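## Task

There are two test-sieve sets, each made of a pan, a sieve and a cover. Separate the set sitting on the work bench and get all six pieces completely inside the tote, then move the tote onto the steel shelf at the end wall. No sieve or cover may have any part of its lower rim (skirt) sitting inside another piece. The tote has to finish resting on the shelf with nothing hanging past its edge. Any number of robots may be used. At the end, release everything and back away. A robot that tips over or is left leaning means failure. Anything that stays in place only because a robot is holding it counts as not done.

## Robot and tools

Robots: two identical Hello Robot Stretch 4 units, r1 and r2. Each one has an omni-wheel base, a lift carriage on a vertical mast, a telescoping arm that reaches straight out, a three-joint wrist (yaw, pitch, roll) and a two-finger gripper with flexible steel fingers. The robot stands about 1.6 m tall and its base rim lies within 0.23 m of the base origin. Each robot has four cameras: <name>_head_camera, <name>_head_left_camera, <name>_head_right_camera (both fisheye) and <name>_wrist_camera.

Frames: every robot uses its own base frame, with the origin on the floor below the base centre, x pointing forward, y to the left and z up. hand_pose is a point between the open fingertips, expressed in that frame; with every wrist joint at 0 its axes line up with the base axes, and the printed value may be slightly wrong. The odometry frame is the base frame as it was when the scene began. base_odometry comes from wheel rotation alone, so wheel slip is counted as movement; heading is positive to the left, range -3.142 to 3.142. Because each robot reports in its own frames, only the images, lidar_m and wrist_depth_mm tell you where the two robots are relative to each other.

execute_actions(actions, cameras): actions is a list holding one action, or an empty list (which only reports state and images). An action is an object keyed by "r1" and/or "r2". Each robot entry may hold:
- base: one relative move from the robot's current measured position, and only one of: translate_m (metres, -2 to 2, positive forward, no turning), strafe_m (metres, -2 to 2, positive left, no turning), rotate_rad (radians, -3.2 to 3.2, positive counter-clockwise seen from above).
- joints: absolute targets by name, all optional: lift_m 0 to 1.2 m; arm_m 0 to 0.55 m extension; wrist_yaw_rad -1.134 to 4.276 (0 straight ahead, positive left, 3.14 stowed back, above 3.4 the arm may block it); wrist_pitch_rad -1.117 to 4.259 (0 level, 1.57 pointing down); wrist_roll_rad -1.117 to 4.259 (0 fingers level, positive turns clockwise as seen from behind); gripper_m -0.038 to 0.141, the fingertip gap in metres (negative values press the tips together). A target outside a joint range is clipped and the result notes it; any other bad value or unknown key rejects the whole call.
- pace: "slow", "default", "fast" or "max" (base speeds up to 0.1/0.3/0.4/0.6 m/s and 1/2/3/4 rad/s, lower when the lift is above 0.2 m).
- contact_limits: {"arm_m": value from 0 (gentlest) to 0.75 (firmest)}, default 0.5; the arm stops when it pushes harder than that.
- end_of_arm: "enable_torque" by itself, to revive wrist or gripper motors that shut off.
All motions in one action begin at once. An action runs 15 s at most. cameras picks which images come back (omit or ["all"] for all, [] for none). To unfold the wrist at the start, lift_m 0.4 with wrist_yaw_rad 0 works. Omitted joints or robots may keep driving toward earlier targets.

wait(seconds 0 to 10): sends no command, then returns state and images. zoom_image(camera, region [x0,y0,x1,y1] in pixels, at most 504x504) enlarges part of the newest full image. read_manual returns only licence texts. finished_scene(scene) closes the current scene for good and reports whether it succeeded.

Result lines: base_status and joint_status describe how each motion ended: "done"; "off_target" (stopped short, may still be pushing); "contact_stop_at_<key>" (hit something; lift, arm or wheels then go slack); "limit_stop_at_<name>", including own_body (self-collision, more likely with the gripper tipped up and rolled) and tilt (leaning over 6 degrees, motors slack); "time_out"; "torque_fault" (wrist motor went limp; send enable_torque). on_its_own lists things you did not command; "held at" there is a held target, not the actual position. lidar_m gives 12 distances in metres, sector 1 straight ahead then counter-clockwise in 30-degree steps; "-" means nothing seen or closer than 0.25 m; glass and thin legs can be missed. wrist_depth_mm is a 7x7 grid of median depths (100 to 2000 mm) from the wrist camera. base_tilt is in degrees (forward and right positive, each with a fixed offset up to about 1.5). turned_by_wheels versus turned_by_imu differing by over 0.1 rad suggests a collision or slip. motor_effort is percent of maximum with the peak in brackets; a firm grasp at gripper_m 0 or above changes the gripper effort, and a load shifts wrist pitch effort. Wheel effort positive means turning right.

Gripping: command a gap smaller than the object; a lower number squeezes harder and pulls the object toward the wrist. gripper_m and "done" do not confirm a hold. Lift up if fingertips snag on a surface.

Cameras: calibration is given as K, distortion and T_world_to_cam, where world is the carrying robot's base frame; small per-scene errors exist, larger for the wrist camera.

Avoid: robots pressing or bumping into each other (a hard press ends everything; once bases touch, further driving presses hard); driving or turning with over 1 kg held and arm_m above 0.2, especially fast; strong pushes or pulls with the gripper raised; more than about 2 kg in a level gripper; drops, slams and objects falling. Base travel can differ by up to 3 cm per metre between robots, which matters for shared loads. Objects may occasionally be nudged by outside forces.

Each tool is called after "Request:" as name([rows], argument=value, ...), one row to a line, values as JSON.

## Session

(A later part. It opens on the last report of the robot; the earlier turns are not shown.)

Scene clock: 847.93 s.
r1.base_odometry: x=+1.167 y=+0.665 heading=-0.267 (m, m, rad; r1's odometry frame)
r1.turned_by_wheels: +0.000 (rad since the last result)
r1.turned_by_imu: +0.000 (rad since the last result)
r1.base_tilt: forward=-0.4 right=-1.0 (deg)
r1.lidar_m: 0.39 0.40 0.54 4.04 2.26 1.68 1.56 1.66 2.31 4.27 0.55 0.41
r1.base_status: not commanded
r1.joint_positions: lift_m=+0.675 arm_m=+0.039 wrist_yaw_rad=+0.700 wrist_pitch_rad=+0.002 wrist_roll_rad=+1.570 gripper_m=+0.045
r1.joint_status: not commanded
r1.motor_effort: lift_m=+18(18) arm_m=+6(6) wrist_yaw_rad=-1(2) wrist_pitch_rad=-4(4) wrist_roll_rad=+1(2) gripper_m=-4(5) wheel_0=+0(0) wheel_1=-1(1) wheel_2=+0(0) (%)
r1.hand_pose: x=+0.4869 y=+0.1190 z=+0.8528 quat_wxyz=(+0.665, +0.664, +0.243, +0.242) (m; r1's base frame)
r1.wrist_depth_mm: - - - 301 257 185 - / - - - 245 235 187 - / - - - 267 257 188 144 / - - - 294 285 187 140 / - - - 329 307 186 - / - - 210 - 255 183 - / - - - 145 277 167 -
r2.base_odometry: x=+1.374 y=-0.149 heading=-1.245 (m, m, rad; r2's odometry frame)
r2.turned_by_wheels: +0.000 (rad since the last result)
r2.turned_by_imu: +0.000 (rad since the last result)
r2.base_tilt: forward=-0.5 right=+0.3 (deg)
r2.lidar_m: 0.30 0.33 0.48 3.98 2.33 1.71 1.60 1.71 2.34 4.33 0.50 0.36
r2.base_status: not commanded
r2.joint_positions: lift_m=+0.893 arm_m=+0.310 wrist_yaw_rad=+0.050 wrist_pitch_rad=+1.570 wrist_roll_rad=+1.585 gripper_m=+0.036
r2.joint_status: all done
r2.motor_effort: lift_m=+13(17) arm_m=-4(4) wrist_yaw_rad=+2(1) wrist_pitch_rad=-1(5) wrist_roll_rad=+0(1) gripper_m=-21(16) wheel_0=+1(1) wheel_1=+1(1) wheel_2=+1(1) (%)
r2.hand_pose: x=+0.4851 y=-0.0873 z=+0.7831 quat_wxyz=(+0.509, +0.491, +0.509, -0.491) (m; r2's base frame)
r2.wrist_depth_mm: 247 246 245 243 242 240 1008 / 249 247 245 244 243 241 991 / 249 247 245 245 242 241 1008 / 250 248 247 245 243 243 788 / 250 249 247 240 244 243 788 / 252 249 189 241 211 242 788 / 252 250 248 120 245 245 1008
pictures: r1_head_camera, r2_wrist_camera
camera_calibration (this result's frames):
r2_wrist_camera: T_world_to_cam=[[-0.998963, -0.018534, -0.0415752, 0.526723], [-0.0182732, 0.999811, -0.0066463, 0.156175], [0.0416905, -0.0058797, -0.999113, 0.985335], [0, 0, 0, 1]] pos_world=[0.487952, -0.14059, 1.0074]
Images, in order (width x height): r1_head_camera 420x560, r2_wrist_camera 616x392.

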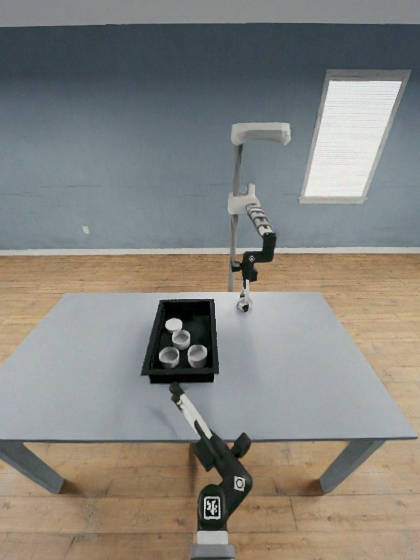

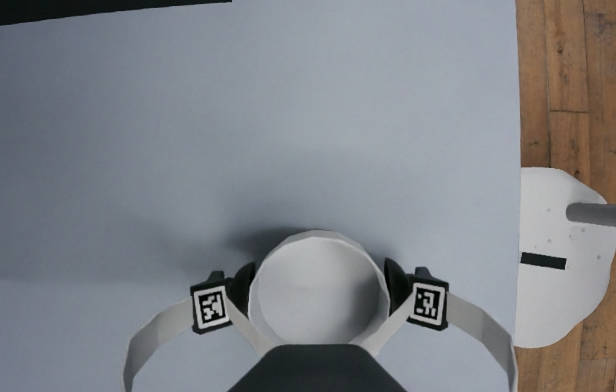

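Request:
execute_actions([
  {"r2": {"joints": {"lift_m": 1.01}}},
], cameras=[])

Request:
execute_actions([
  {"r2": {"base": {"strafe_m": -0.24}, "joints": {"arm_m": 0.465}}},
], cameras=["r2_wrist_camera", "r1_head_camera"])

Scene clock: 857.67 s.
r1.base_odometry: x=+1.167 y=+0.665 heading=-0.267 (m, m, rad; r1's odometry frame)
r1.turned_by_wheels: +0.000 (rad since the last result)
r1.turned_by_imu: -0.001 (rad since the last result)
r1.base_tilt: forward=-0.4 right=-1.0 (deg)
r1.lidar_m: 0.37 0.39 0.56 4.05 2.24 1.64 1.58 1.62 2.29 4.25 0.53 0.39
r1.base_status: not commanded
r1.joint_positions: lift_m=+0.675 arm_m=+0.039 wrist_yaw_rad=+0.700 wrist_pitch_rad=+0.002 wrist_roll_rad=+1.570 gripper_m=+0.045
r1.joint_status: not commanded
r1.motor_effort: lift_m=+18(18) arm_m=+6(6) wrist_yaw_rad=-2(1) wrist_pitch_rad=-5(5) wrist_roll_rad=+1(2) gripper_m=-5(4) wheel_0=+0(0) wheel_1=-1(1) wheel_2=+0(0) (%)
r1.hand_pose: x=+0.4869 y=+0.1190 z=+0.8528 quat_wxyz=(+0.665, +0.664, +0.243, +0.242) (m; r1's base frame)
r1.wrist_depth_mm: - - - 303 257 186 - / - - - 244 235 187 - / - - - 267 257 187 144 / - - - 296 283 187 140 / - - - 330 309 186 - / - - 211 - 254 183 - / - - - 145 278 167 -
r2.base_odometry: x=+1.374 y=-0.149 heading=-1.245 (m, m, rad; r2's odometry frame)
r2.turned_by_wheels: +0.000 (rad since the last result)
r2.turned_by_imu: -0.001 (rad since the last result)
r2.base_tilt: forward=-0.5 right=+0.4 (deg)
r2.lidar_m: 0.31 0.34 0.49 3.98 2.32 1.70 1.62 1.68 2.34 4.35 0.51 0.34
r2.base_status: not commanded
r2.joint_positions: lift_m=+1.010 arm_m=+0.310 wrist_yaw_rad=+0.050 wrist_pitch_rad=+1.570 wrist_roll_rad=+1.585 gripper_m=+0.036
r2.joint_status: all done
r2.motor_effort: lift_m=+22(23) arm_m=-4(4) wrist_yaw_rad=+2(2) wrist_pitch_rad=+0(1) wrist_roll_rad=+0(1) gripper_m=-20(21) wheel_0=+1(1) wheel_1=+1(1) wheel_2=+1(1) (%)
r2.hand_pose: x=+0.4851 y=-0.0873 z=+0.8994 quat_wxyz=(+0.509, +0.491, +0.509, -0.491) (m; r2's base frame)
r2.wrist_depth_mm: 277 274 273 359 357 1118 1098 / 366 366 364 362 357 1138 1138 / 368 368 364 362 359 1118 1138 / 370 368 364 362 359 917 904 / 370 370 366 240 362 917 917 / 373 368 189 241 211 917 1025 / 373 368 368 120 364 1138 1160
pictures: none
No camera images: the call's "cameras" was empty. Leave "cameras" out to get every camera's image.

Scene clock: 859.77 s.
r1.base_odometry: x=+1.167 y=+0.665 heading=-0.267 (m, m, rad; r1's odometry frame)
r1.turned_by_wheels: +0.000 (rad since the last result)
r1.turned_by_imu: +0.000 (rad since the last result)
r1.base_tilt: forward=-0.4 right=-1.0 (deg)
r1.lidar_m: 0.36 0.39 0.57 4.06 2.25 1.67 1.57 1.65 2.31 4.27 0.57 0.38
r1.base_status: not commanded
r1.joint_positions: lift_m=+0.675 arm_m=+0.039 wrist_yaw_rad=+0.700 wrist_pitch_rad=+0.002 wrist_roll_rad=+1.570 gripper_m=+0.045
r1.joint_status: not commanded
r1.motor_effort: lift_m=+18(18) arm_m=+6(6) wrist_yaw_rad=-1(2) wrist_pitch_rad=-5(4) wrist_roll_rad=+0(1) gripper_m=-5(3) wheel_0=+0(0) wheel_1=-1(1) wheel_2=+0(0) (%)
r1.hand_pose: x=+0.4869 y=+0.1190 z=+0.8528 quat_wxyz=(+0.665, +0.664, +0.243, +0.242) (m; r1's base frame)
r1.wrist_depth_mm: 459 459 525 304 256 185 - / - - - 243 235 187 - / - - - 268 257 188 144 / - - - 296 283 187 139 / - - - 329 307 186 - / - - 209 - 255 183 - / - - - 145 277 167 -
r2.base_odometry: x=+1.146 y=-0.226 heading=-1.245 (m, m, rad; r2's odometry frame)
r2.turned_by_wheels: +0.000 (rad since the last result)
r2.turned_by_imu: +0.000 (rad since the last result)
r2.base_tilt: forward=-0.5 right=+0.4 (deg)
r2.lidar_m: 0.32 0.34 0.48 4.21 2.30 1.68 1.62 1.67 2.34 4.07 0.50 0.37
r2.base_status: done
r2.joint_positions: lift_m=+1.010 arm_m=+0.464 wrist_yaw_rad=+0.050 wrist_pitch_rad=+1.570 wrist_roll_rad=+1.585 gripper_m=+0.036
r2.joint_status: all done
r2.motor_effort: lift_m=+21(22) arm_m=+5(5) wrist_yaw_rad=+1(1) wrist_pitch_rad=-1(3) wrist_roll_rad=+0(0) gripper_m=-22(14) wheel_0=-1(8) wheel_1=+1(5) wheel_2=+0(3) (%)
r2.hand_pose: x=+0.6398 y=-0.0873 z=+0.8994 quat_wxyz=(+0.509, +0.491, +0.509, -0.491) (m; r2's base frame)
r2.wrist_depth_mm: 277 274 273 281 278 355 353 / 342 345 359 336 355 355 353 / 355 345 343 338 357 355 353 / 366 364 343 359 357 357 355 / 342 340 362 240 343 359 357 / 338 342 189 241 211 272 357 / 281 278 277 120 273 272 357
pictures: r1_head_camera, r2_wrist_camera
camera_calibration (this result's frames):
r2_wrist_camera: T_world_to_cam=[[-0.998939, -0.0186201, -0.0421253, 0.686531], [-0.0183568, 0.99981, -0.00662887, 0.159804], [0.0422407, -0.00584854, -0.99909, 1.09471], [0, 0, 0, 1]] pos_world=[0.642494, -0.140588, 1.1237]
Images, in order (width x height): r1_head_camera 420x560, r2_wrist_camera 616x392.

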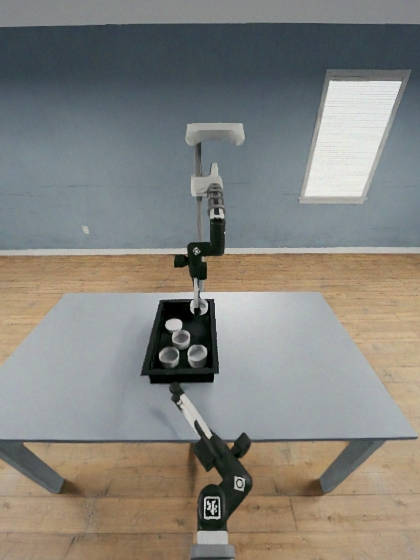

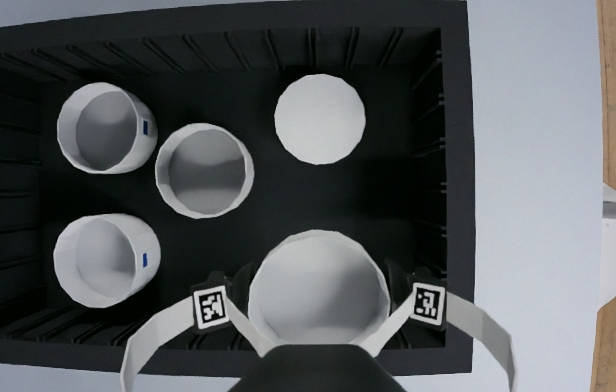

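Request:
execute_actions([
  {"r2": {"base": {"strafe_m": -0.008}, "joints": {"lift_m": 0.897}}},
], cameras=["r2_wrist_camera"])

Scene clock: 878.27 s.
r1.base_odometry: x=+1.167 y=+0.665 heading=-0.267 (m, m, rad; r1's odometry frame)
r1.turned_by_wheels: +0.000 (rad since the last result)
r1.turned_by_imu: -0.001 (rad since the last result)
r1.base_tilt: forward=-0.4 right=-1.0 (deg)
r1.lidar_m: 0.39 0.40 0.54 4.04 2.24 1.67 1.58 1.68 2.30 4.26 0.54 0.38
r1.base_status: not commanded
r1.joint_positions: lift_m=+0.675 arm_m=+0.039 wrist_yaw_rad=+0.700 wrist_pitch_rad=+0.002 wrist_roll_rad=+1.570 gripper_m=+0.045
r1.joint_status: not commanded
r1.motor_effort: lift_m=+18(19) arm_m=+5(5) wrist_yaw_rad=-1(1) wrist_pitch_rad=-4(4) wrist_roll_rad=+2(0) gripper_m=-4(3) wheel_0=+0(0) wheel_1=-1(1) wheel_2=+0(0) (%)
r1.hand_pose: x=+0.4869 y=+0.1190 z=+0.8528 quat_wxyz=(+0.665, +0.664, +0.243, +0.242) (m; r1's base frame)
r1.wrist_depth_mm: - 466 469 303 257 186 - / - - - 244 235 187 - / - - - 268 256 187 144 / - - - 296 283 188 139 / - - - 330 310 186 - / - - 211 - 254 183 - / - - - 145 278 167 -
r2.base_odometry: x=+1.139 y=-0.228 heading=-1.245 (m, m, rad; r2's odometry frame)
r2.turned_by_wheels: +0.000 (rad since the last result)
r2.turned_by_imu: -0.001 (rad since the last result)
r2.base_tilt: forward=-0.4 right=+0.3 (deg)
r2.lidar_m: 0.30 0.35 0.48 4.20 2.33 1.69 1.61 1.72 2.34 4.08 0.50 0.34
r2.base_status: done
r2.joint_positions: lift_m=+0.897 arm_m=+0.464 wrist_yaw_rad=+0.050 wrist_pitch_rad=+1.570 wrist_roll_rad=+1.585 gripper_m=+0.036
r2.joint_status: all done
r2.motor_effort: lift_m=+14(18) arm_m=+4(5) wrist_yaw_rad=+0(1) wrist_pitch_rad=-1(1) wrist_roll_rad=+1(1) gripper_m=-21(19) wheel_0=-2(6) wheel_1=-1(8) wheel_2=+0(0) (%)
r2.hand_pose: x=+0.6398 y=-0.0873 z=+0.7870 quat_wxyz=(+0.509, +0.491, +0.509, -0.491) (m; r2's base frame)
r2.wrist_depth_mm: 245 243 246 234 243 193 - / 231 247 247 223 242 198 156 / 227 229 246 223 243 203 156 / 250 231 243 246 245 205 157 / 231 249 248 240 245 207 157 / 227 250 189 242 211 177 157 / 252 251 249 120 246 198 -
pictures: r2_wrist_camera
camera_calibration (this result's frames):
r2_wrist_camera: T_world_to_cam=[[-0.998939, -0.0186201, -0.0421253, 0.681802], [-0.0183568, 0.99981, -0.00662887, 0.159059], [0.0422407, -0.00584855, -0.99909, 0.982471], [0, 0, 0, 1]] pos_world=[0.642498, -0.140588, 1.01135]
Images, in order (width x height): r2_wrist_camera 616x392.

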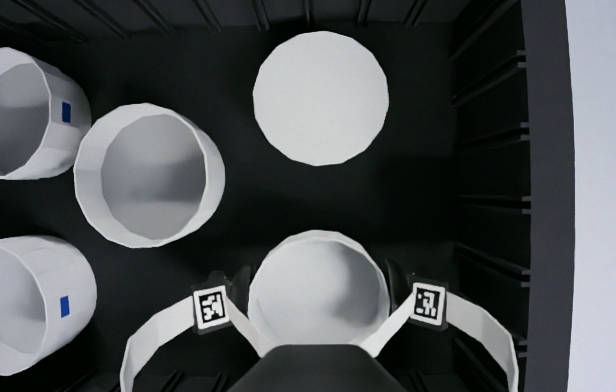

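Request:
execute_actions([
  {"r2": {"joints": {"lift_m": 0.901, "gripper_m": 0.088}}},
], cameras=["r2_wrist_camera"])

Request:
execute_actions([
  {"r2": {"joints": {"lift_m": 1.01}, "pace": "fast"}, "r1": {"joints": {"arm_m": 0.085}}},
], cameras=["r2_wrist_camera", "r1_wrist_camera", "r1_head_camera"])

Scene clock: 884.50 s.
r1.base_odometry: x=+1.167 y=+0.665 heading=-0.267 (m, m, rad; r1's odometry frame)
r1.turned_by_wheels: +0.000 (rad since the last result)
r1.turned_by_imu: -0.001 (rad since the last result)
r1.base_tilt: forward=-0.4 right=-1.0 (deg)
r1.lidar_m: 0.37 0.36 0.52 4.04 2.26 1.65 1.59 1.68 2.30 4.26 0.54 0.39
r1.base_status: not commanded
r1.joint_positions: lift_m=+0.675 arm_m=+0.039 wrist_yaw_rad=+0.700 wrist_pitch_rad=+0.002 wrist_roll_rad=+1.570 gripper_m=+0.045
r1.joint_status: not commanded
r1.motor_effort: lift_m=+18(18) arm_m=+6(6) wrist_yaw_rad=+1(1) wrist_pitch_rad=-4(4) wrist_roll_rad=+0(1) gripper_m=-4(5) wheel_0=+0(0) wheel_1=-1(1) wheel_2=+0(0) (%)
r1.hand_pose: x=+0.4869 y=+0.1190 z=+0.8528 quat_wxyz=(+0.665, +0.664, +0.243, +0.242) (m; r1's base frame)
r1.wrist_depth_mm: - 466 462 306 255 186 - / - - - 243 236 186 - / - - - 266 257 188 144 / - - - 296 283 188 139 / - - - 330 309 186 - / - - 210 - 255 183 - / - - - 145 277 167 -
r2.base_odometry: x=+1.139 y=-0.228 heading=-1.245 (m, m, rad; r2's odometry frame)
r2.turned_by_wheels: +0.000 (rad since the last result)
r2.turned_by_imu: -0.001 (rad since the last result)
r2.base_tilt: forward=-0.4 right=+0.4 (deg)
r2.lidar_m: 0.30 0.30 0.48 4.21 2.29 1.69 1.61 1.71 2.37 4.07 0.46 0.36
r2.base_status: not commanded
r2.joint_positions: lift_m=+0.901 arm_m=+0.464 wrist_yaw_rad=+0.050 wrist_pitch_rad=+1.570 wrist_roll_rad=+1.585 gripper_m=+0.088
r2.joint_status: all done
r2.motor_effort: lift_m=+20(20) arm_m=+4(4) wrist_yaw_rad=+1(1) wrist_pitch_rad=-2(3) wrist_roll_rad=+0(0) gripper_m=-2(23) wheel_0=-1(1) wheel_1=-1(1) wheel_2=+0(0) (%)
r2.hand_pose: x=+0.6397 y=-0.0873 z=+0.7905 quat_wxyz=(+0.509, +0.491, +0.509, -0.491) (m; r2's base frame)
r2.wrist_depth_mm: 244 244 250 236 246 193 - / 236 252 251 226 246 199 159 / 236 234 250 228 248 203 160 / 255 234 236 250 249 205 160 / 232 253 252 249 247 206 160 / 230 255 193 248 213 186 161 / 255 254 253 120 250 174 -
pictures: r2_wrist_camera
camera_calibration (this result's frames):
r2_wrist_camera: T_world_to_cam=[[-0.998951, -0.0186208, -0.0418265, 0.681638], [-0.0183588, 0.999809, -0.00663834, 0.159094], [0.0419421, -0.00586349, -0.999103, 0.986166], [0, 0, 0, 1]] pos_world=[0.642482, -0.140588, 1.01485]
Images, in order (width x height): r2_wrist_camera 616x392.

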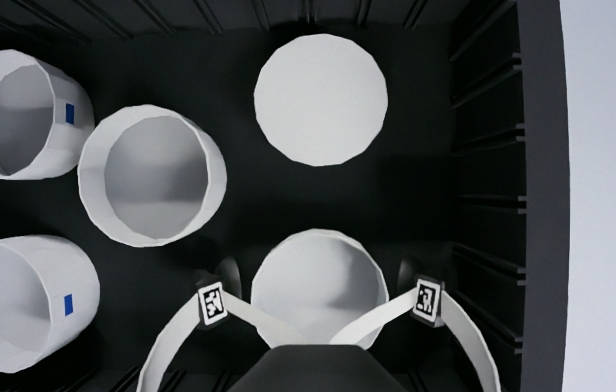

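Scene clock: 885.73 s.
r1.base_odometry: x=+1.167 y=+0.665 heading=-0.267 (m, m, rad; r1's odometry frame)
r1.turned_by_wheels: +0.000 (rad since the last result)
r1.turned_by_imu: +0.000 (rad since the last result)
r1.base_tilt: forward=-0.4 right=-1.0 (deg)
r1.lidar_m: 0.37 0.41 0.56 4.06 2.25 1.66 1.58 1.67 2.29 4.27 0.55 0.40
r1.base_status: not commanded
r1.joint_positions: lift_m=+0.675 arm_m=+0.084 wrist_yaw_rad=+0.700 wrist_pitch_rad=+0.002 wrist_roll_rad=+1.570 gripper_m=+0.045
r1.joint_status: all done
r1.motor_effort: lift_m=+18(18) arm_m=+6(9) wrist_yaw_rad=-1(2) wrist_pitch_rad=-4(5) wrist_roll_rad=+2(0) gripper_m=-4(3) wheel_0=+0(0) wheel_1=-1(1) wheel_2=+0(0) (%)
r1.hand_pose: x=+0.5319 y=+0.1190 z=+0.8528 quat_wxyz=(+0.665, +0.664, +0.243, +0.242) (m; r1's base frame)
r1.wrist_depth_mm: 427 436 - 309 257 185 - / 459 504 - 201 194 187 - / - - - 216 208 187 143 / - - - 239 229 186 139 / - - - 267 254 186 - / - - 210 303 253 183 - / - - - 145 277 166 -
r2.base_odometry: x=+1.139 y=-0.228 heading=-1.245 (m, m, rad; r2's odometry frame)
r2.turned_by_wheels: +0.000 (rad since the last result)
r2.turned_by_imu: +0.000 (rad since the last result)
r2.base_tilt: forward=-0.4 right=+0.4 (deg)
r2.lidar_m: 0.30 0.34 0.49 4.19 2.30 1.69 1.61 1.68 2.32 4.07 0.50 0.33
r2.base_status: not commanded
r2.joint_positions: lift_m=+1.010 arm_m=+0.464 wrist_yaw_rad=+0.050 wrist_pitch_rad=+1.570 wrist_roll_rad=+1.585 gripper_m=+0.088
r2.joint_status: all done
r2.motor_effort: lift_m=+21(23) arm_m=+4(4) wrist_yaw_rad=+2(1) wrist_pitch_rad=-1(0) wrist_roll_rad=+1(0) gripper_m=-1(3) wheel_0=-1(1) wheel_1=-1(1) wheel_2=+0(0) (%)
r2.hand_pose: x=+0.6397 y=-0.0873 z=+0.8994 quat_wxyz=(+0.509, +0.491, +0.509, -0.491) (m; r2's base frame)
r2.wrist_depth_mm: 277 276 273 272 271 355 353 / 343 345 362 338 355 355 353 / 355 345 362 336 355 357 355 / 368 364 343 359 357 357 355 / 349 343 362 357 357 355 357 / 347 343 193 359 213 357 357 / 281 279 281 120 281 272 357
pictures: r1_head_camera, r1_wrist_camera, r2_wrist_camera
camera_calibration (this result's frames):
r1_wrist_camera: T_world_to_cam=[[0.00706101, -0.0130707, -0.99989, 0.8501], [-0.610785, 0.791661, -0.0146619, 0.302948], [0.791765, 0.610821, -0.00239346, -0.264962], [0, 0, 0, 1]] pos_world=[0.388821, -0.0668762, 0.853814]
r2_wrist_camera: T_world_to_cam=[[-0.998951, -0.0186205, -0.0418266, 0.686198], [-0.0183585, 0.999809, -0.00663833, 0.159817], [0.0419423, -0.0058635, -0.999103, 1.09499], [0, 0, 0, 1]] pos_world=[0.642486, -0.140588, 1.12377]
Images, in order (width x height): r1_head_camera 420x560, r1_wrist_camera 616x392, r2_wrist_camera 616x392.

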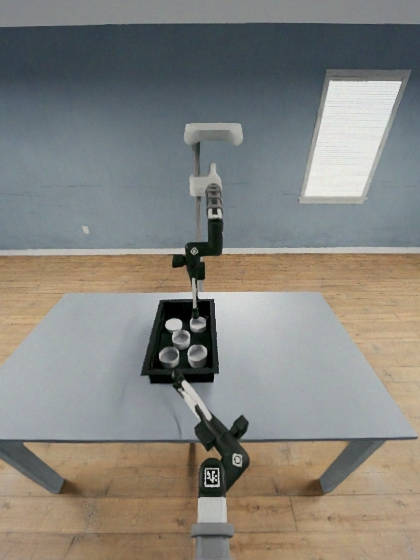

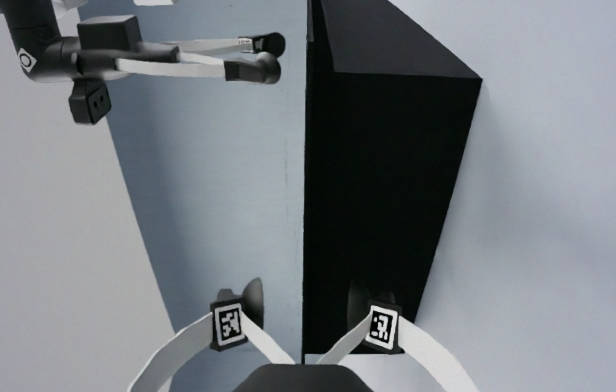

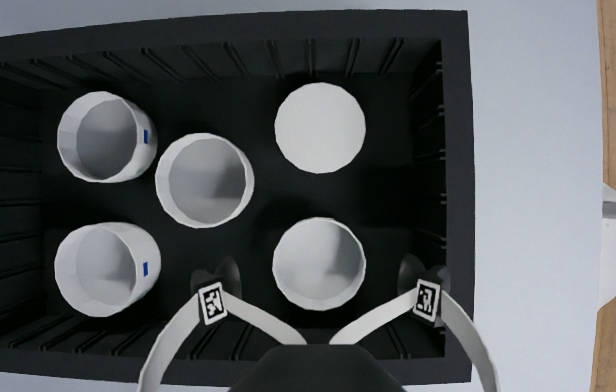

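Request:
execute_actions([
  {"r2": {"joints": {"arm_m": 0.0, "wrist_pitch_rad": 0.0, "wrist_yaw_rad": -0.15, "gripper_m": 0.045}, "pace": "fast"}, "r1": {"joints": {"arm_m": 0.108}, "contact_limits": {"arm_m": 0.15}}},
], cameras=["r1_wrist_camera"])

Request:
execute_actions([
  {"r2": {"joints": {"lift_m": 0.69}, "pace": "fast"}, "r1": {"joints": {"gripper_m": -0.038}}},
], cameras=["r2_wrist_camera", "r1_wrist_camera", "r1_head_camera", "r2_head_camera"])

Scene clock: 923.20 s.
r1.base_odometry: x=+1.167 y=+0.665 heading=-0.267 (m, m, rad; r1's odometry frame)
r1.turned_by_wheels: +0.000 (rad since the last result)
r1.turned_by_imu: -0.001 (rad since the last result)
r1.base_tilt: forward=-0.4 right=-1.0 (deg)
r1.lidar_m: 0.37 0.36 0.57 4.04 2.29 1.64 1.59 1.67 2.31 4.26 0.55 0.39
r1.base_status: not commanded
r1.joint_positions: lift_m=+0.675 arm_m=+0.107 wrist_yaw_rad=+0.700 wrist_pitch_rad=+0.002 wrist_roll_rad=+1.570 gripper_m=+0.045
r1.joint_status: all done
r1.motor_effort: lift_m=+18(18) arm_m=+5(8) wrist_yaw_rad=-2(1) wrist_pitch_rad=-5(4) wrist_roll_rad=+1(0) gripper_m=-5(4) wheel_0=+0(0) wheel_1=-1(1) wheel_2=+0(0) (%)
r1.contact_limits: arm_m 0.15
r1.hand_pose: x=+0.5549 y=+0.1190 z=+0.8528 quat_wxyz=(+0.665, +0.664, +0.243, +0.242) (m; r1's base frame)
r1.wrist_depth_mm: - 820 - 312 258 185 - / - - - 203 177 173 - / - - - 190 183 176 - / - - - 209 201 186 139 / - - - 235 224 185 - / - - 210 267 241 182 - / - - - 145 276 166 -
r2.base_odometry: x=+1.139 y=-0.228 heading=-1.245 (m, m, rad; r2's odometry frame)
r2.turned_by_wheels: +0.000 (rad since the last result)
r2.turned_by_imu: -0.001 (rad since the last result)
r2.base_tilt: forward=-0.4 right=+0.3 (deg)
r2.lidar_m: 0.33 0.34 0.46 4.23 2.33 1.68 1.61 1.66 2.36 4.06 0.48 0.32
r2.base_status: not commanded
r2.joint_positions: lift_m=+1.010 arm_m=+0.001 wrist_yaw_rad=-0.150 wrist_pitch_rad=+0.003 wrist_roll_rad=+1.585 gripper_m=+0.045
r2.joint_status: all done
r2.motor_effort: lift_m=+21(21) arm_m=-4(2) wrist_yaw_rad=+1(2) wrist_pitch_rad=-8(12) wrist_roll_rad=-1(0) gripper_m=-6(7) wheel_0=-1(1) wheel_1=-1(1) wheel_2=+0(0) (%)
r2.hand_pose: x=+0.4438 y=-0.1296 z=+1.1872 quat_wxyz=(+0.700, +0.710, -0.053, -0.054) (m; r2's base frame)
r2.wrist_depth_mm: 1808 - - - - 904 627 / 1808 - - - - 931 634 / 1756 - - - - - 647 / 1808 - - - - - 585 / 1756 - - - - - 627 / 1808 - 198 - 192 699 591 / 1756 - - 120 - 798 539
pictures: r1_wrist_camera
camera_calibration (this result's frames):
r1_wrist_camera: T_world_to_cam=[[0.00706269, -0.0130693, -0.99989, 0.849937], [-0.610777, 0.791667, -0.0146618, 0.316998], [0.791771, 0.610814, -0.0023911, -0.283181], [0, 0, 0, 1]] pos_world=[0.411827, -0.0668774, 0.853814]
Images, in order (width x height): r1_wrist_camera 616x392.

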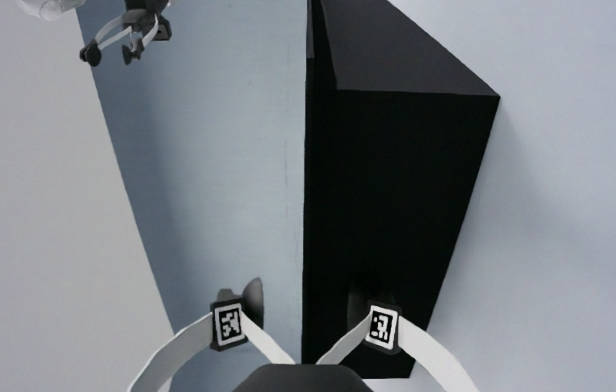

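Scene clock: 925.07 s.
r1.base_odometry: x=+1.167 y=+0.665 heading=-0.267 (m, m, rad; r1's odometry frame)
r1.turned_by_wheels: +0.000 (rad since the last result)
r1.turned_by_imu: +0.000 (rad since the last result)
r1.base_tilt: forward=-0.3 right=-1.0 (deg)
r1.lidar_m: 0.38 0.39 0.56 4.05 2.27 1.67 1.58 1.64 2.31 4.25 0.57 0.38
r1.base_status: not commanded
r1.joint_positions: lift_m=+0.675 arm_m=+0.107 wrist_yaw_rad=+0.700 wrist_pitch_rad=+0.002 wrist_roll_rad=+1.570 gripper_m=-0.037
r1.joint_status: all done
r1.motor_effort: lift_m=+18(18) arm_m=+5(6) wrist_yaw_rad=-1(0) wrist_pitch_rad=-3(4) wrist_roll_rad=+2(3) gripper_m=-23(23) wheel_0=+0(0) wheel_1=-1(1) wheel_2=+0(0) (%)
r1.hand_pose: x=+0.5550 y=+0.1190 z=+0.8529 quat_wxyz=(+0.665, +0.664, +0.243, +0.242) (m; r1's base frame)
r1.wrist_depth_mm: - - - 300 253 185 - / - - - 190 168 168 - / - - - 185 178 174 144 / - - - 204 195 188 140 / - - - 227 217 186 - / - - - 204 237 183 - / - - 180 161 179 157 -
r2.base_odometry: x=+1.139 y=-0.228 heading=-1.245 (m, m, rad; r2's odometry frame)
r2.turned_by_wheels: +0.000 (rad since the last result)
r2.turned_by_imu: +0.000 (rad since the last result)
r2.base_tilt: forward=-0.4 right=+0.3 (deg)
r2.lidar_m: 0.31 0.34 0.46 4.21 2.31 1.67 1.60 1.68 2.34 4.07 0.48 0.36
r2.base_status: not commanded
r2.joint_positions: lift_m=+0.690 arm_m=+0.001 wrist_yaw_rad=-0.150 wrist_pitch_rad=+0.002 wrist_roll_rad=+1.585 gripper_m=+0.045
r2.joint_status: all done
r2.motor_effort: lift_m=+14(20) arm_m=-4(4) wrist_yaw_rad=+2(2) wrist_pitch_rad=-7(8) wrist_roll_rad=+0(0) gripper_m=-2(1) wheel_0=-1(1) wheel_1=-1(1) wheel_2=+0(0) (%)
r2.hand_pose: x=+0.4438 y=-0.1296 z=+0.8678 quat_wxyz=(+0.700, +0.710, -0.053, -0.054) (m; r2's base frame)
r2.wrist_depth_mm: - - - - 466 217 - / - - - - 480 223 162 / - - - - 355 227 165 / - - - - 347 229 166 / - - - - 336 230 167 / - 1336 198 809 192 212 166 / - - - 120 319 194 -
pictures: r1_head_camera, r1_wrist_camera, r2_head_camera, r2_wrist_camera
camera_calibration (this result's frames):
r1_wrist_camera: T_world_to_cam=[[0.00736985, -0.0128088, -0.999891, 0.849853], [-0.610773, 0.79167, -0.0146432, 0.317031], [0.791772, 0.610814, -0.00198876, -0.28359], [0, 0, 0, 1]] pos_world=[0.411909, -0.0668776, 0.853838]
r2_wrist_camera: T_world_to_cam=[[0.0430153, 0.0252104, -0.998756, 0.862087], [0.15619, 0.98722, 0.0316461, 0.0859753], [0.98679, -0.157357, 0.0385279, -0.268082], [0, 0, 0, 1]] pos_world=[0.214029, -0.148795, 0.868623]
Images, in order (width x height): r1_head_camera 420x560, r1_wrist_camera 616x392, r2_head_camera 420x560, r2_wrist_camera 616x392.

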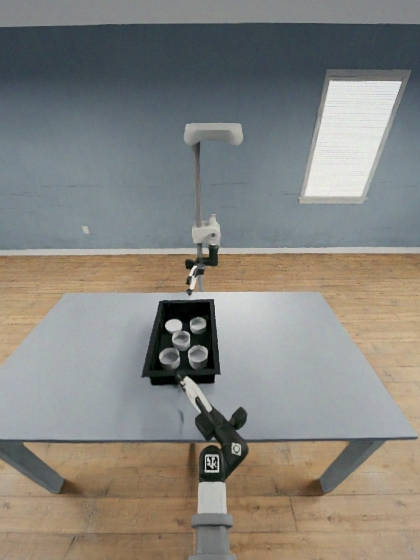

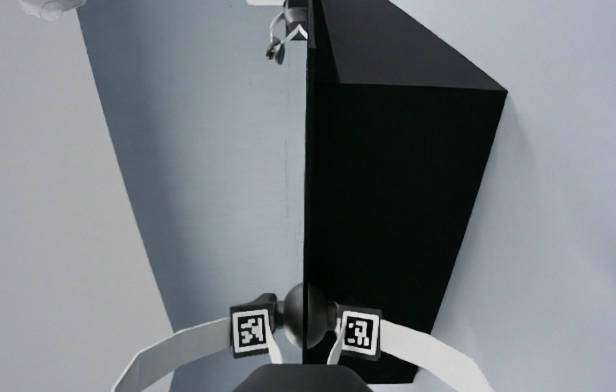

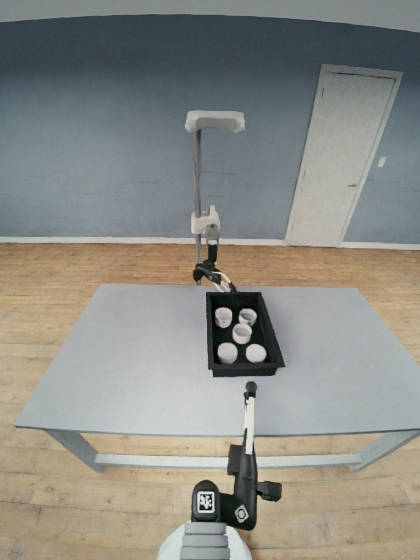

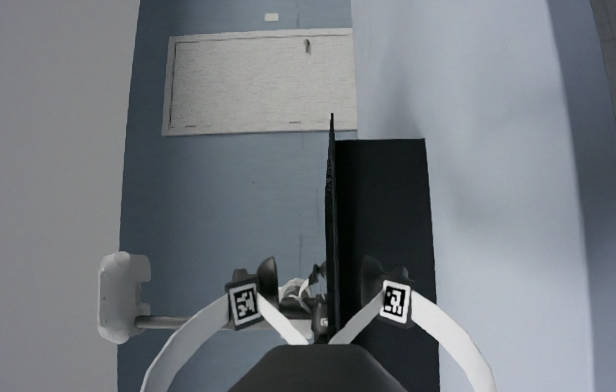

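Request:
execute_actions([
  {"r2": {"joints": {"lift_m": 0.675, "arm_m": 0.088}, "contact_limits": {"arm_m": 0.15}}},
], cameras=["r2_wrist_camera", "r2_head_camera"])

Request:
zoom_image(camera="r2_head_camera", region=[190, 270, 310, 420])

Scene clock: 941.13 s.
r1.base_odometry: x=+1.167 y=+0.665 heading=-0.267 (m, m, rad; r1's odometry frame)
r1.turned_by_wheels: +0.000 (rad since the last result)
r1.turned_by_imu: -0.001 (rad since the last result)
r1.base_tilt: forward=-0.4 right=-1.0 (deg)
r1.lidar_m: 0.36 0.38 0.55 4.06 2.28 1.68 1.56 1.65 2.33 4.25 0.55 0.39
r1.base_status: not commanded
r1.joint_positions: lift_m=+0.675 arm_m=+0.107 wrist_yaw_rad=+0.700 wrist_pitch_rad=+0.002 wrist_roll_rad=+1.570 gripper_m=-0.037
r1.joint_status: not commanded
r1.motor_effort: lift_m=+18(19) arm_m=+5(5) wrist_yaw_rad=-1(3) wrist_pitch_rad=-3(3) wrist_roll_rad=+2(2) gripper_m=-22(25) wheel_0=+0(0) wheel_1=-1(1) wheel_2=+0(0) (%)
r1.hand_pose: x=+0.5550 y=+0.1190 z=+0.8529 quat_wxyz=(+0.665, +0.664, +0.243, +0.242) (m; r1's base frame)
r1.wrist_depth_mm: - - - 300 253 186 - / - - - 190 168 167 - / - - - 184 178 175 144 / - - - 204 195 187 140 / - - - 226 217 186 - / - - - 204 238 183 - / - - 180 161 179 157 -
r2.base_odometry: x=+1.139 y=-0.228 heading=-1.245 (m, m, rad; r2's odometry frame)
r2.turned_by_wheels: +0.000 (rad since the last result)
r2.turned_by_imu: -0.001 (rad since the last result)
r2.base_tilt: forward=-0.5 right=+0.4 (deg)
r2.lidar_m: 0.32 0.35 0.46 4.21 2.30 1.68 1.61 1.66 2.36 4.09 0.46 0.36
r2.base_status: not commanded
r2.joint_positions: lift_m=+0.675 arm_m=+0.087 wrist_yaw_rad=-0.150 wrist_pitch_rad=+0.002 wrist_roll_rad=+1.585 gripper_m=+0.045
r2.joint_status: all done
r2.motor_effort: lift_m=+13(16) arm_m=+5(3) wrist_yaw_rad=+1(2) wrist_pitch_rad=-8(8) wrist_roll_rad=+0(0) gripper_m=-6(2) wheel_0=-1(1) wheel_1=-1(1) wheel_2=+0(0) (%)
r2.contact_limits: arm_m 0.15
r2.hand_pose: x=+0.5303 y=-0.1296 z=+0.8529 quat_wxyz=(+0.700, +0.710, -0.053, -0.053) (m; r2's base frame)
r2.wrist_depth_mm: - - - - 392 184 - / - - - - 349 188 - / - - - - 266 191 - / - - - - 258 194 - / - - - 640 251 195 - / - 1281 198 247 192 180 - / - - - 121 238 164 -
pictures: r2_head_camera, r2_wrist_camera
camera_calibration (this result's frames):
r2_wrist_camera: T_world_to_cam=[[0.0430688, 0.0252114, -0.998754, 0.843423], [0.156033, 0.987245, 0.0316494, 0.0729818], [0.986812, -0.157202, 0.0385856, -0.352879], [0, 0, 0, 1]] pos_world=[0.300512, -0.148788, 0.853678]
Images, in order (width x height): r2_head_camera 420x560, r2_wrist_camera 616x392.

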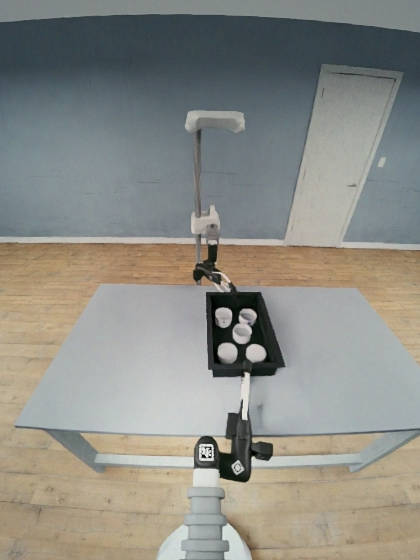

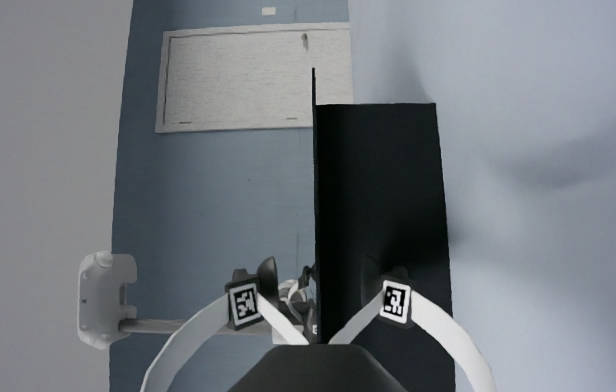

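Region (190, 270, 310, 420) of r2_head_camera's 420x560 image, scaled by 3.360, with more detail than that image has; it fills the left 403 columns of this view, and the rest is white.

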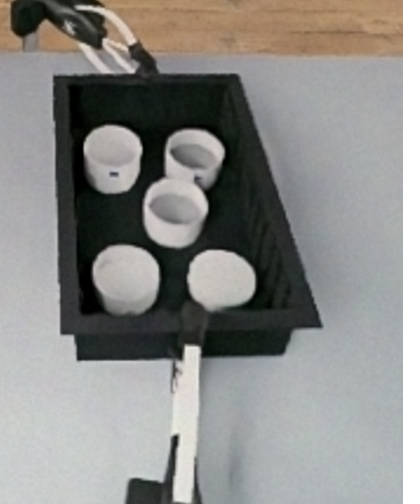

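Request:
execute_actions([
  {"r2": {"joints": {"gripper_m": -0.005}}},
], cameras=[])

Request:
execute_actions([
  {"r2": {"joints": {"gripper_m": -0.038, "arm_m": 0.096}, "contact_limits": {"arm_m": 0.2}}},
], cameras=["r2_wrist_camera", "r1_wrist_camera"])

Scene clock: 951.97 s.
r1.base_odometry: x=+1.167 y=+0.665 heading=-0.267 (m, m, rad; r1's odometry frame)
r1.turned_by_wheels: +0.000 (rad since the last result)
r1.turned_by_imu: -0.001 (rad since the last result)
r1.base_tilt: forward=-0.4 right=-1.0 (deg)
r1.lidar_m: 0.38 0.36 0.53 4.02 2.25 1.68 1.60 1.66 2.29 4.26 0.53 0.38
r1.base_status: not commanded
r1.joint_positions: lift_m=+0.675 arm_m=+0.107 wrist_yaw_rad=+0.700 wrist_pitch_rad=+0.002 wrist_roll_rad=+1.570 gripper_m=-0.037
r1.joint_status: not commanded
r1.motor_effort: lift_m=+17(18) arm_m=+5(5) wrist_yaw_rad=-1(2) wrist_pitch_rad=-4(3) wrist_roll_rad=+1(1) gripper_m=-23(24) wheel_0=+0(0) wheel_1=-1(1) wheel_2=+0(0) (%)
r1.hand_pose: x=+0.5550 y=+0.1190 z=+0.8529 quat_wxyz=(+0.665, +0.664, +0.243, +0.242) (m; r1's base frame)
r1.wrist_depth_mm: - - - 298 252 186 - / - - - 190 169 167 - / - - - 184 178 174 144 / - - - 203 195 187 139 / - - - 226 216 185 - / - - - 204 236 183 - / - - 180 162 179 157 -
r2.base_odometry: x=+1.139 y=-0.228 heading=-1.245 (m, m, rad; r2's odometry frame)
r2.turned_by_wheels: +0.000 (rad since the last result)
r2.turned_by_imu: -0.001 (rad since the last result)
r2.base_tilt: forward=-0.5 right=+0.3 (deg)
r2.lidar_m: 0.28 0.32 0.46 4.23 2.28 1.69 1.61 1.71 2.35 4.07 0.49 0.35
r2.base_status: not commanded
r2.joint_positions: lift_m=+0.675 arm_m=+0.087 wrist_yaw_rad=-0.149 wrist_pitch_rad=+0.002 wrist_roll_rad=+1.585 gripper_m=-0.005
r2.joint_status: all done
r2.motor_effort: lift_m=+13(13) arm_m=+4(4) wrist_yaw_rad=+0(1) wrist_pitch_rad=-5(8) wrist_roll_rad=+0(0) gripper_m=-8(6) wheel_0=-2(1) wheel_1=-1(1) wheel_2=+0(0) (%)
r2.hand_pose: x=+0.5305 y=-0.1294 z=+0.8531 quat_wxyz=(+0.700, +0.710, -0.053, -0.053) (m; r2's base frame)
r2.wrist_depth_mm: - - - - 397 185 - / - - - - 351 190 - / - - - - 265 193 - / - - - - 258 196 - / - - - 255 250 196 - / - 1281 - 203 187 195 - / - - - 119 237 155 -
pictures: none
No camera images: the call's "cameras" was empty. Leave "cameras" out to get every camera's image.

Scene clock: 952.97 s.
r1.base_odometry: x=+1.167 y=+0.665 heading=-0.267 (m, m, rad; r1's odometry frame)
r1.turned_by_wheels: +0.000 (rad since the last result)
r1.turned_by_imu: +0.000 (rad since the last result)
r1.base_tilt: forward=-0.4 right=-1.0 (deg)
r1.lidar_m: 0.37 0.40 0.56 4.05 2.25 1.69 1.59 1.64 2.30 4.25 0.56 0.37
r1.base_status: not commanded
r1.joint_positions: lift_m=+0.675 arm_m=+0.107 wrist_yaw_rad=+0.701 wrist_pitch_rad=+0.002 wrist_roll_rad=+1.570 gripper_m=-0.037
r1.joint_status: not commanded
r1.motor_effort: lift_m=+18(18) arm_m=+5(5) wrist_yaw_rad=-4(9) wrist_pitch_rad=-2(3) wrist_roll_rad=+2(1) gripper_m=-23(23) wheel_0=+0(0) wheel_1=-1(1) wheel_2=+0(0) (%)
r1.hand_pose: x=+0.5549 y=+0.1192 z=+0.8529 quat_wxyz=(+0.665, +0.664, +0.243, +0.242) (m; r1's base frame)
r1.wrist_depth_mm: - - - 296 252 185 - / - - - 189 168 167 - / - - - 183 178 174 144 / - - - 204 195 187 140 / - - - 227 216 186 - / - - - 204 238 184 - / - - 180 161 179 157 -
r2.base_odometry: x=+1.139 y=-0.228 heading=-1.245 (m, m, rad; r2's odometry frame)
r2.turned_by_wheels: +0.000 (rad since the last result)
r2.turned_by_imu: +0.000 (rad since the last result)
r2.base_tilt: forward=-0.4 right=+0.4 (deg)
r2.lidar_m: 0.33 0.34 0.47 4.21 2.32 1.70 1.60 1.69 2.35 4.07 0.49 0.37
r2.base_status: not commanded
r2.joint_positions: lift_m=+0.675 arm_m=+0.095 wrist_yaw_rad=-0.150 wrist_pitch_rad=+0.001 wrist_roll_rad=+1.585 gripper_m=-0.037
r2.joint_status: all done
r2.motor_effort: lift_m=+13(13) arm_m=+4(13) wrist_yaw_rad=+2(14) wrist_pitch_rad=-6(4) wrist_roll_rad=+0(0) gripper_m=-18(18) wheel_0=-1(1) wheel_1=-1(1) wheel_2=-1(2) (%)
r2.contact_limits: arm_m 0.2
r2.hand_pose: x=+0.5384 y=-0.1296 z=+0.8532 quat_wxyz=(+0.700, +0.710, -0.053, -0.053) (m; r2's base frame)
r2.wrist_depth_mm: - - - - 399 185 - / - - - - 353 190 - / - - - - 257 193 - / - - - - 250 195 - / - - - - 243 196 - / - 1281 181 201 180 180 - / - - - 126 230 155 -
pictures: r1_wrist_camera, r2_wrist_camera
camera_calibration (this result's frames):
r1_wrist_camera: T_world_to_cam=[[0.00754089, -0.0126669, -0.999891, 0.849805], [-0.611368, 0.791211, -0.014634, 0.317203], [0.79131, 0.611412, -0.00177769, -0.283661], [0, 0, 0, 1]] pos_world=[0.411983, -0.0667764, 0.853851]
r2_wrist_camera: T_world_to_cam=[[0.0442476, 0.0250255, -0.998707, 0.84272], [0.156184, 0.987221, 0.0316574, 0.0716694], [0.986736, -0.157382, 0.0397735, -0.361876], [0, 0, 0, 1]] pos_world=[0.308595, -0.148796, 0.853755]
Images, in order (width x height): r1_wrist_camera 616x392, r2_wrist_camera 616x392.

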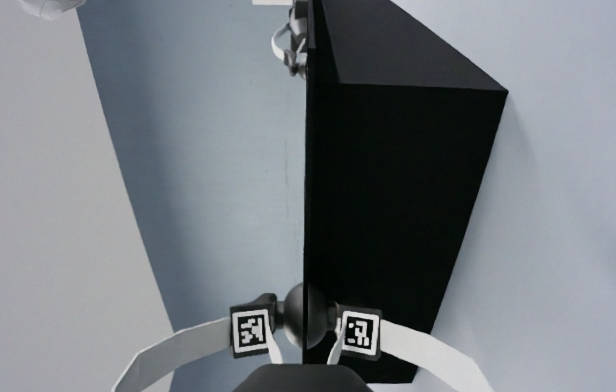

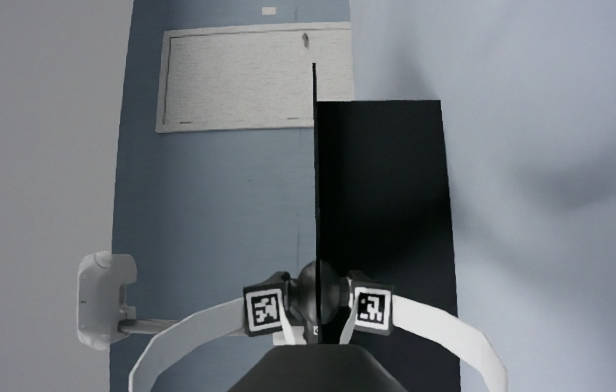

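Both clamped on the flanges. Now lift together slowly.

Request:
execute_actions([
  {"r1": {"joints": {"lift_m": 0.725}, "pace": "slow"}, "r2": {"joints": {"lift_m": 0.725}, "pace": "slow"}},
], cameras=["r2_wrist_camera", "r1_wrist_camera", "r1_head_camera", "r2_head_camera"])

Scene clock: 958.03 s.
r1.base_odometry: x=+1.167 y=+0.665 heading=-0.267 (m, m, rad; r1's odometry frame)
r1.turned_by_wheels: +0.000 (rad since the last result)
r1.turned_by_imu: -0.001 (rad since the last result)
r1.base_tilt: forward=-0.4 right=-1.0 (deg)
r1.lidar_m: 0.37 0.39 0.54 4.05 2.28 1.64 1.58 1.64 2.32 4.28 0.54 0.41
r1.base_status: not commanded
r1.joint_positions: lift_m=+0.725 arm_m=+0.107 wrist_yaw_rad=+0.699 wrist_pitch_rad=+0.008 wrist_roll_rad=+1.570 gripper_m=-0.037
r1.joint_status: all done
r1.motor_effort: lift_m=+26(27) arm_m=+5(5) wrist_yaw_rad=+2(1) wrist_pitch_rad=-21(24) wrist_roll_rad=+2(1) gripper_m=-24(24) wheel_0=+0(0) wheel_1=-1(1) wheel_2=+0(0) (%)
r1.hand_pose: x=+0.5552 y=+0.1187 z=+0.9004 quat_wxyz=(+0.666, +0.663, +0.245, +0.240) (m; r1's base frame)
r1.wrist_depth_mm: - - - 504 251 257 - / - - - 544 169 180 203 / - - - 580 178 181 204 / - - - 504 196 229 202 / - - - 421 218 242 203 / - - - 203 236 274 202 / - - - 161 178 229 -
r2.base_odometry: x=+1.139 y=-0.228 heading=-1.245 (m, m, rad; r2's odometry frame)
r2.turned_by_wheels: +0.000 (rad since the last result)
r2.turned_by_imu: -0.001 (rad since the last result)
r2.base_tilt: forward=-0.4 right=+0.4 (deg)
r2.lidar_m: 0.32 0.34 0.47 4.22 2.36 1.70 1.62 1.70 2.33 4.07 0.46 0.37
r2.base_status: not commanded
r2.joint_positions: lift_m=+0.725 arm_m=+0.095 wrist_yaw_rad=-0.149 wrist_pitch_rad=+0.008 wrist_roll_rad=+1.585 gripper_m=-0.037
r2.joint_status: all done
r2.on_its_own: wrist_pitch_rad is at rest, and its effort (-24) is outside its rest range (-23 to +23)
r2.motor_effort: lift_m=+23(27) arm_m=+3(4) wrist_yaw_rad=-3(4) wrist_pitch_rad=-24(25) wrist_roll_rad=-1(1) gripper_m=-22(21) wheel_0=-1(1) wheel_1=-1(1) wheel_2=+0(1) (%)
r2.hand_pose: x=+0.5387 y=-0.1291 z=+0.9004 quat_wxyz=(+0.700, +0.710, -0.050, -0.055) (m; r2's base frame)
r2.wrist_depth_mm: - - - - 580 281 - / - - - - 521 283 210 / - - - - 257 271 213 / - - - - 251 273 215 / - - - 634 244 254 216 / - 1255 184 200 179 252 214 / - - - 119 231 229 -
pictures: r1_head_camera, r1_wrist_camera, r2_head_camera, r2_wrist_camera
camera_calibration (this result's frames):
r1_wrist_camera: T_world_to_cam=[[0.00247265, -0.0168252, -0.999855, 0.900546], [-0.610074, 0.792205, -0.0148396, 0.317788], [0.792341, 0.610023, -0.00830574, -0.278013], [0, 0, 0, 1]] pos_world=[0.411929, -0.067007, 0.902822]
r2_wrist_camera: T_world_to_cam=[[0.0372675, 0.0262522, -0.99896, 0.893925], [0.154728, 0.987448, 0.0317219, 0.0704327], [0.987254, -0.155749, 0.0327378, -0.357676], [0, 0, 0, 1]] pos_world=[0.308905, -0.148724, 0.902471]
Images, in order (width x height): r1_head_camera 420x560, r1_wrist_camera 616x392, r2_head_camera 420x560, r2_wrist_camera 616x392.

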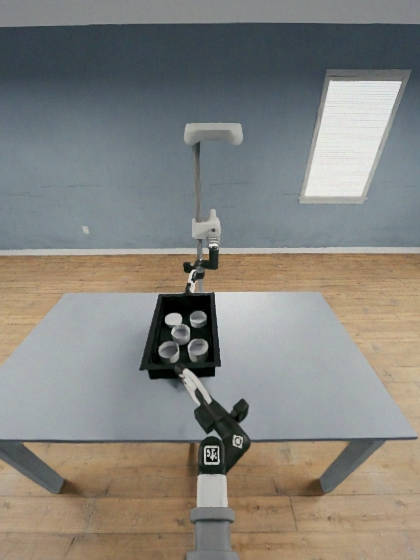

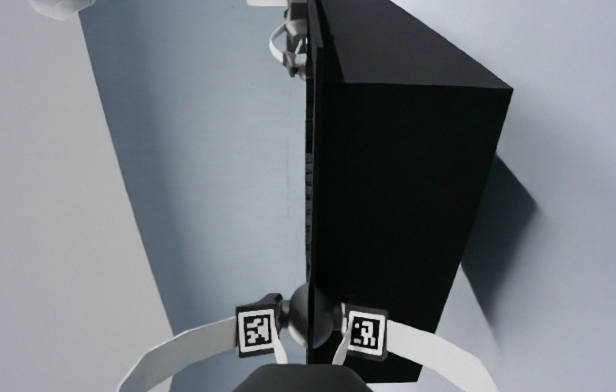

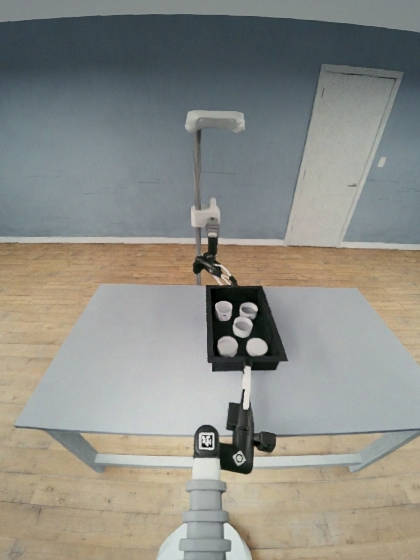

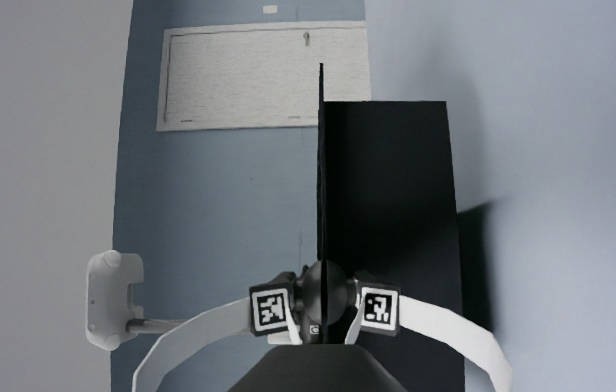

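Request:
execute_actions([
  {"r1": {"base": {"strafe_m": 0.7}}, "r2": {"base": {"strafe_m": -0.7}}},
], cameras=["r2_wrist_camera", "r1_wrist_camera", "r1_head_camera", "r2_head_camera"])

Scene clock: 966.33 s.
r1.base_odometry: x=+1.351 y=+1.340 heading=-0.267 (m, m, rad; r1's odometry frame)
r1.turned_by_wheels: +0.000 (rad since the last result)
r1.turned_by_imu: -0.001 (rad since the last result)
r1.base_tilt: forward=-0.4 right=-1.0 (deg)
r1.lidar_m: 0.35 0.39 3.49 3.37 2.31 1.62 1.59 1.65 2.29 4.95 0.54 0.39
r1.base_status: done
r1.joint_positions: lift_m=+0.725 arm_m=+0.107 wrist_yaw_rad=+0.698 wrist_pitch_rad=+0.008 wrist_roll_rad=+1.570 gripper_m=-0.037
r1.joint_status: not commanded
r1.motor_effort: lift_m=+25(26) arm_m=+4(5) wrist_yaw_rad=+7(6) wrist_pitch_rad=-21(22) wrist_roll_rad=+0(1) gripper_m=-24(25) wheel_0=+0(11) wheel_1=-2(9) wheel_2=+0(1) (%)
r1.hand_pose: x=+0.5555 y=+0.1183 z=+0.9005 quat_wxyz=(+0.666, +0.663, +0.244, +0.239) (m; r1's base frame)
r1.wrist_depth_mm: - - - 504 251 260 - / - - - 544 169 180 202 / - - - 580 179 182 204 / - - - 508 196 229 204 / - - - 418 217 243 202 / - - - 203 239 272 202 / - - - 173 178 229 -
r2.base_odometry: x=+0.476 y=-0.453 heading=-1.245 (m, m, rad; r2's odometry frame)
r2.turned_by_wheels: +0.000 (rad since the last result)
r2.turned_by_imu: -0.001 (rad since the last result)
r2.base_tilt: forward=-0.5 right=+0.4 (deg)
r2.lidar_m: 0.30 0.35 0.48 1.38 2.33 1.70 1.59 1.67 2.33 3.39 3.52 0.40
r2.base_status: done
r2.joint_positions: lift_m=+0.725 arm_m=+0.096 wrist_yaw_rad=-0.147 wrist_pitch_rad=+0.008 wrist_roll_rad=+1.585 gripper_m=-0.037
r2.joint_status: not commanded
r2.motor_effort: lift_m=+23(23) arm_m=+2(4) wrist_yaw_rad=-8(9) wrist_pitch_rad=-23(24) wrist_roll_rad=-1(0) gripper_m=-21(25) wheel_0=-2(7) wheel_1=+1(4) wheel_2=+3(4) (%)
r2.hand_pose: x=+0.5391 y=-0.1286 z=+0.9004 quat_wxyz=(+0.700, +0.710, -0.049, -0.054) (m; r2's base frame)
r2.wrist_depth_mm: - - - - - 1921 1336 / - - - - - 1983 1366 / - - - - 257 1863 1397 / - - - - 251 351 223 / - - - 634 244 273 216 / - 1229 184 200 179 253 215 / - - - 120 232 230 -
pictures: r1_head_camera, r1_wrist_camera, r2_head_camera, r2_wrist_camera
camera_calibration (this result's frames):
r1_wrist_camera: T_world_to_cam=[[0.00241517, -0.0168546, -0.999855, 0.900641], [-0.6088, 0.793185, -0.0148413, 0.317551], [0.79332, 0.608748, -0.00834541, -0.278399], [0, 0, 0, 1]] pos_world=[0.412009, -0.067222, 0.9029]
r2_wrist_camera: T_world_to_cam=[[0.0372199, 0.0263309, -0.99896, 0.893938], [0.152887, 0.987734, 0.0317313, 0.0708892], [0.987543, -0.153909, 0.0327377, -0.357914], [0, 0, 0, 1]] pos_world=[0.309345, -0.148644, 0.902476]
Images, in order (width x height): r1_head_camera 420x560, r1_wrist_camera 616x392, r2_head_camera 420x560, r2_wrist_camera 616x392.

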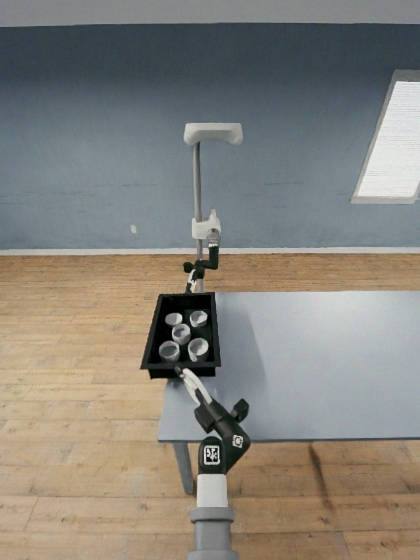

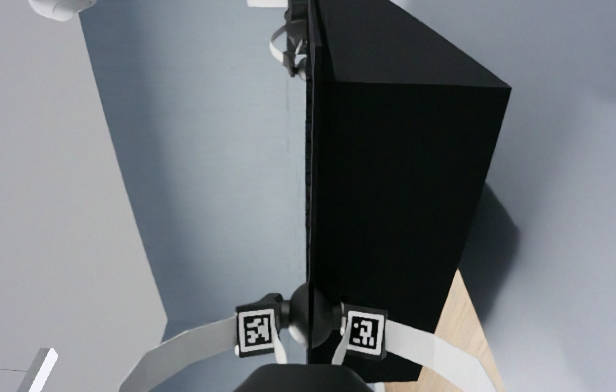

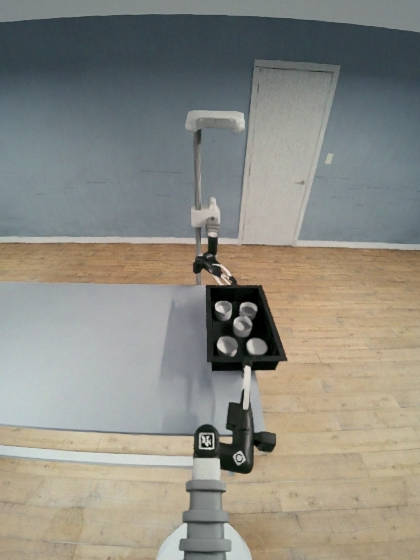

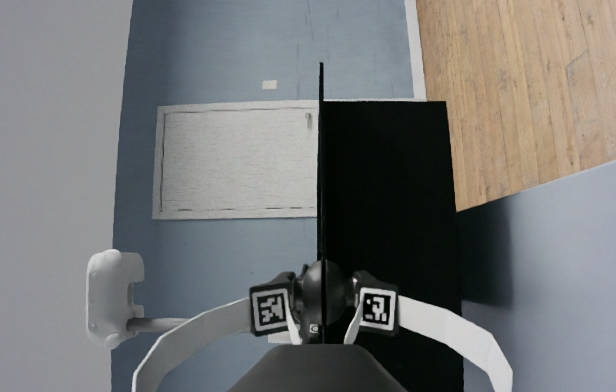

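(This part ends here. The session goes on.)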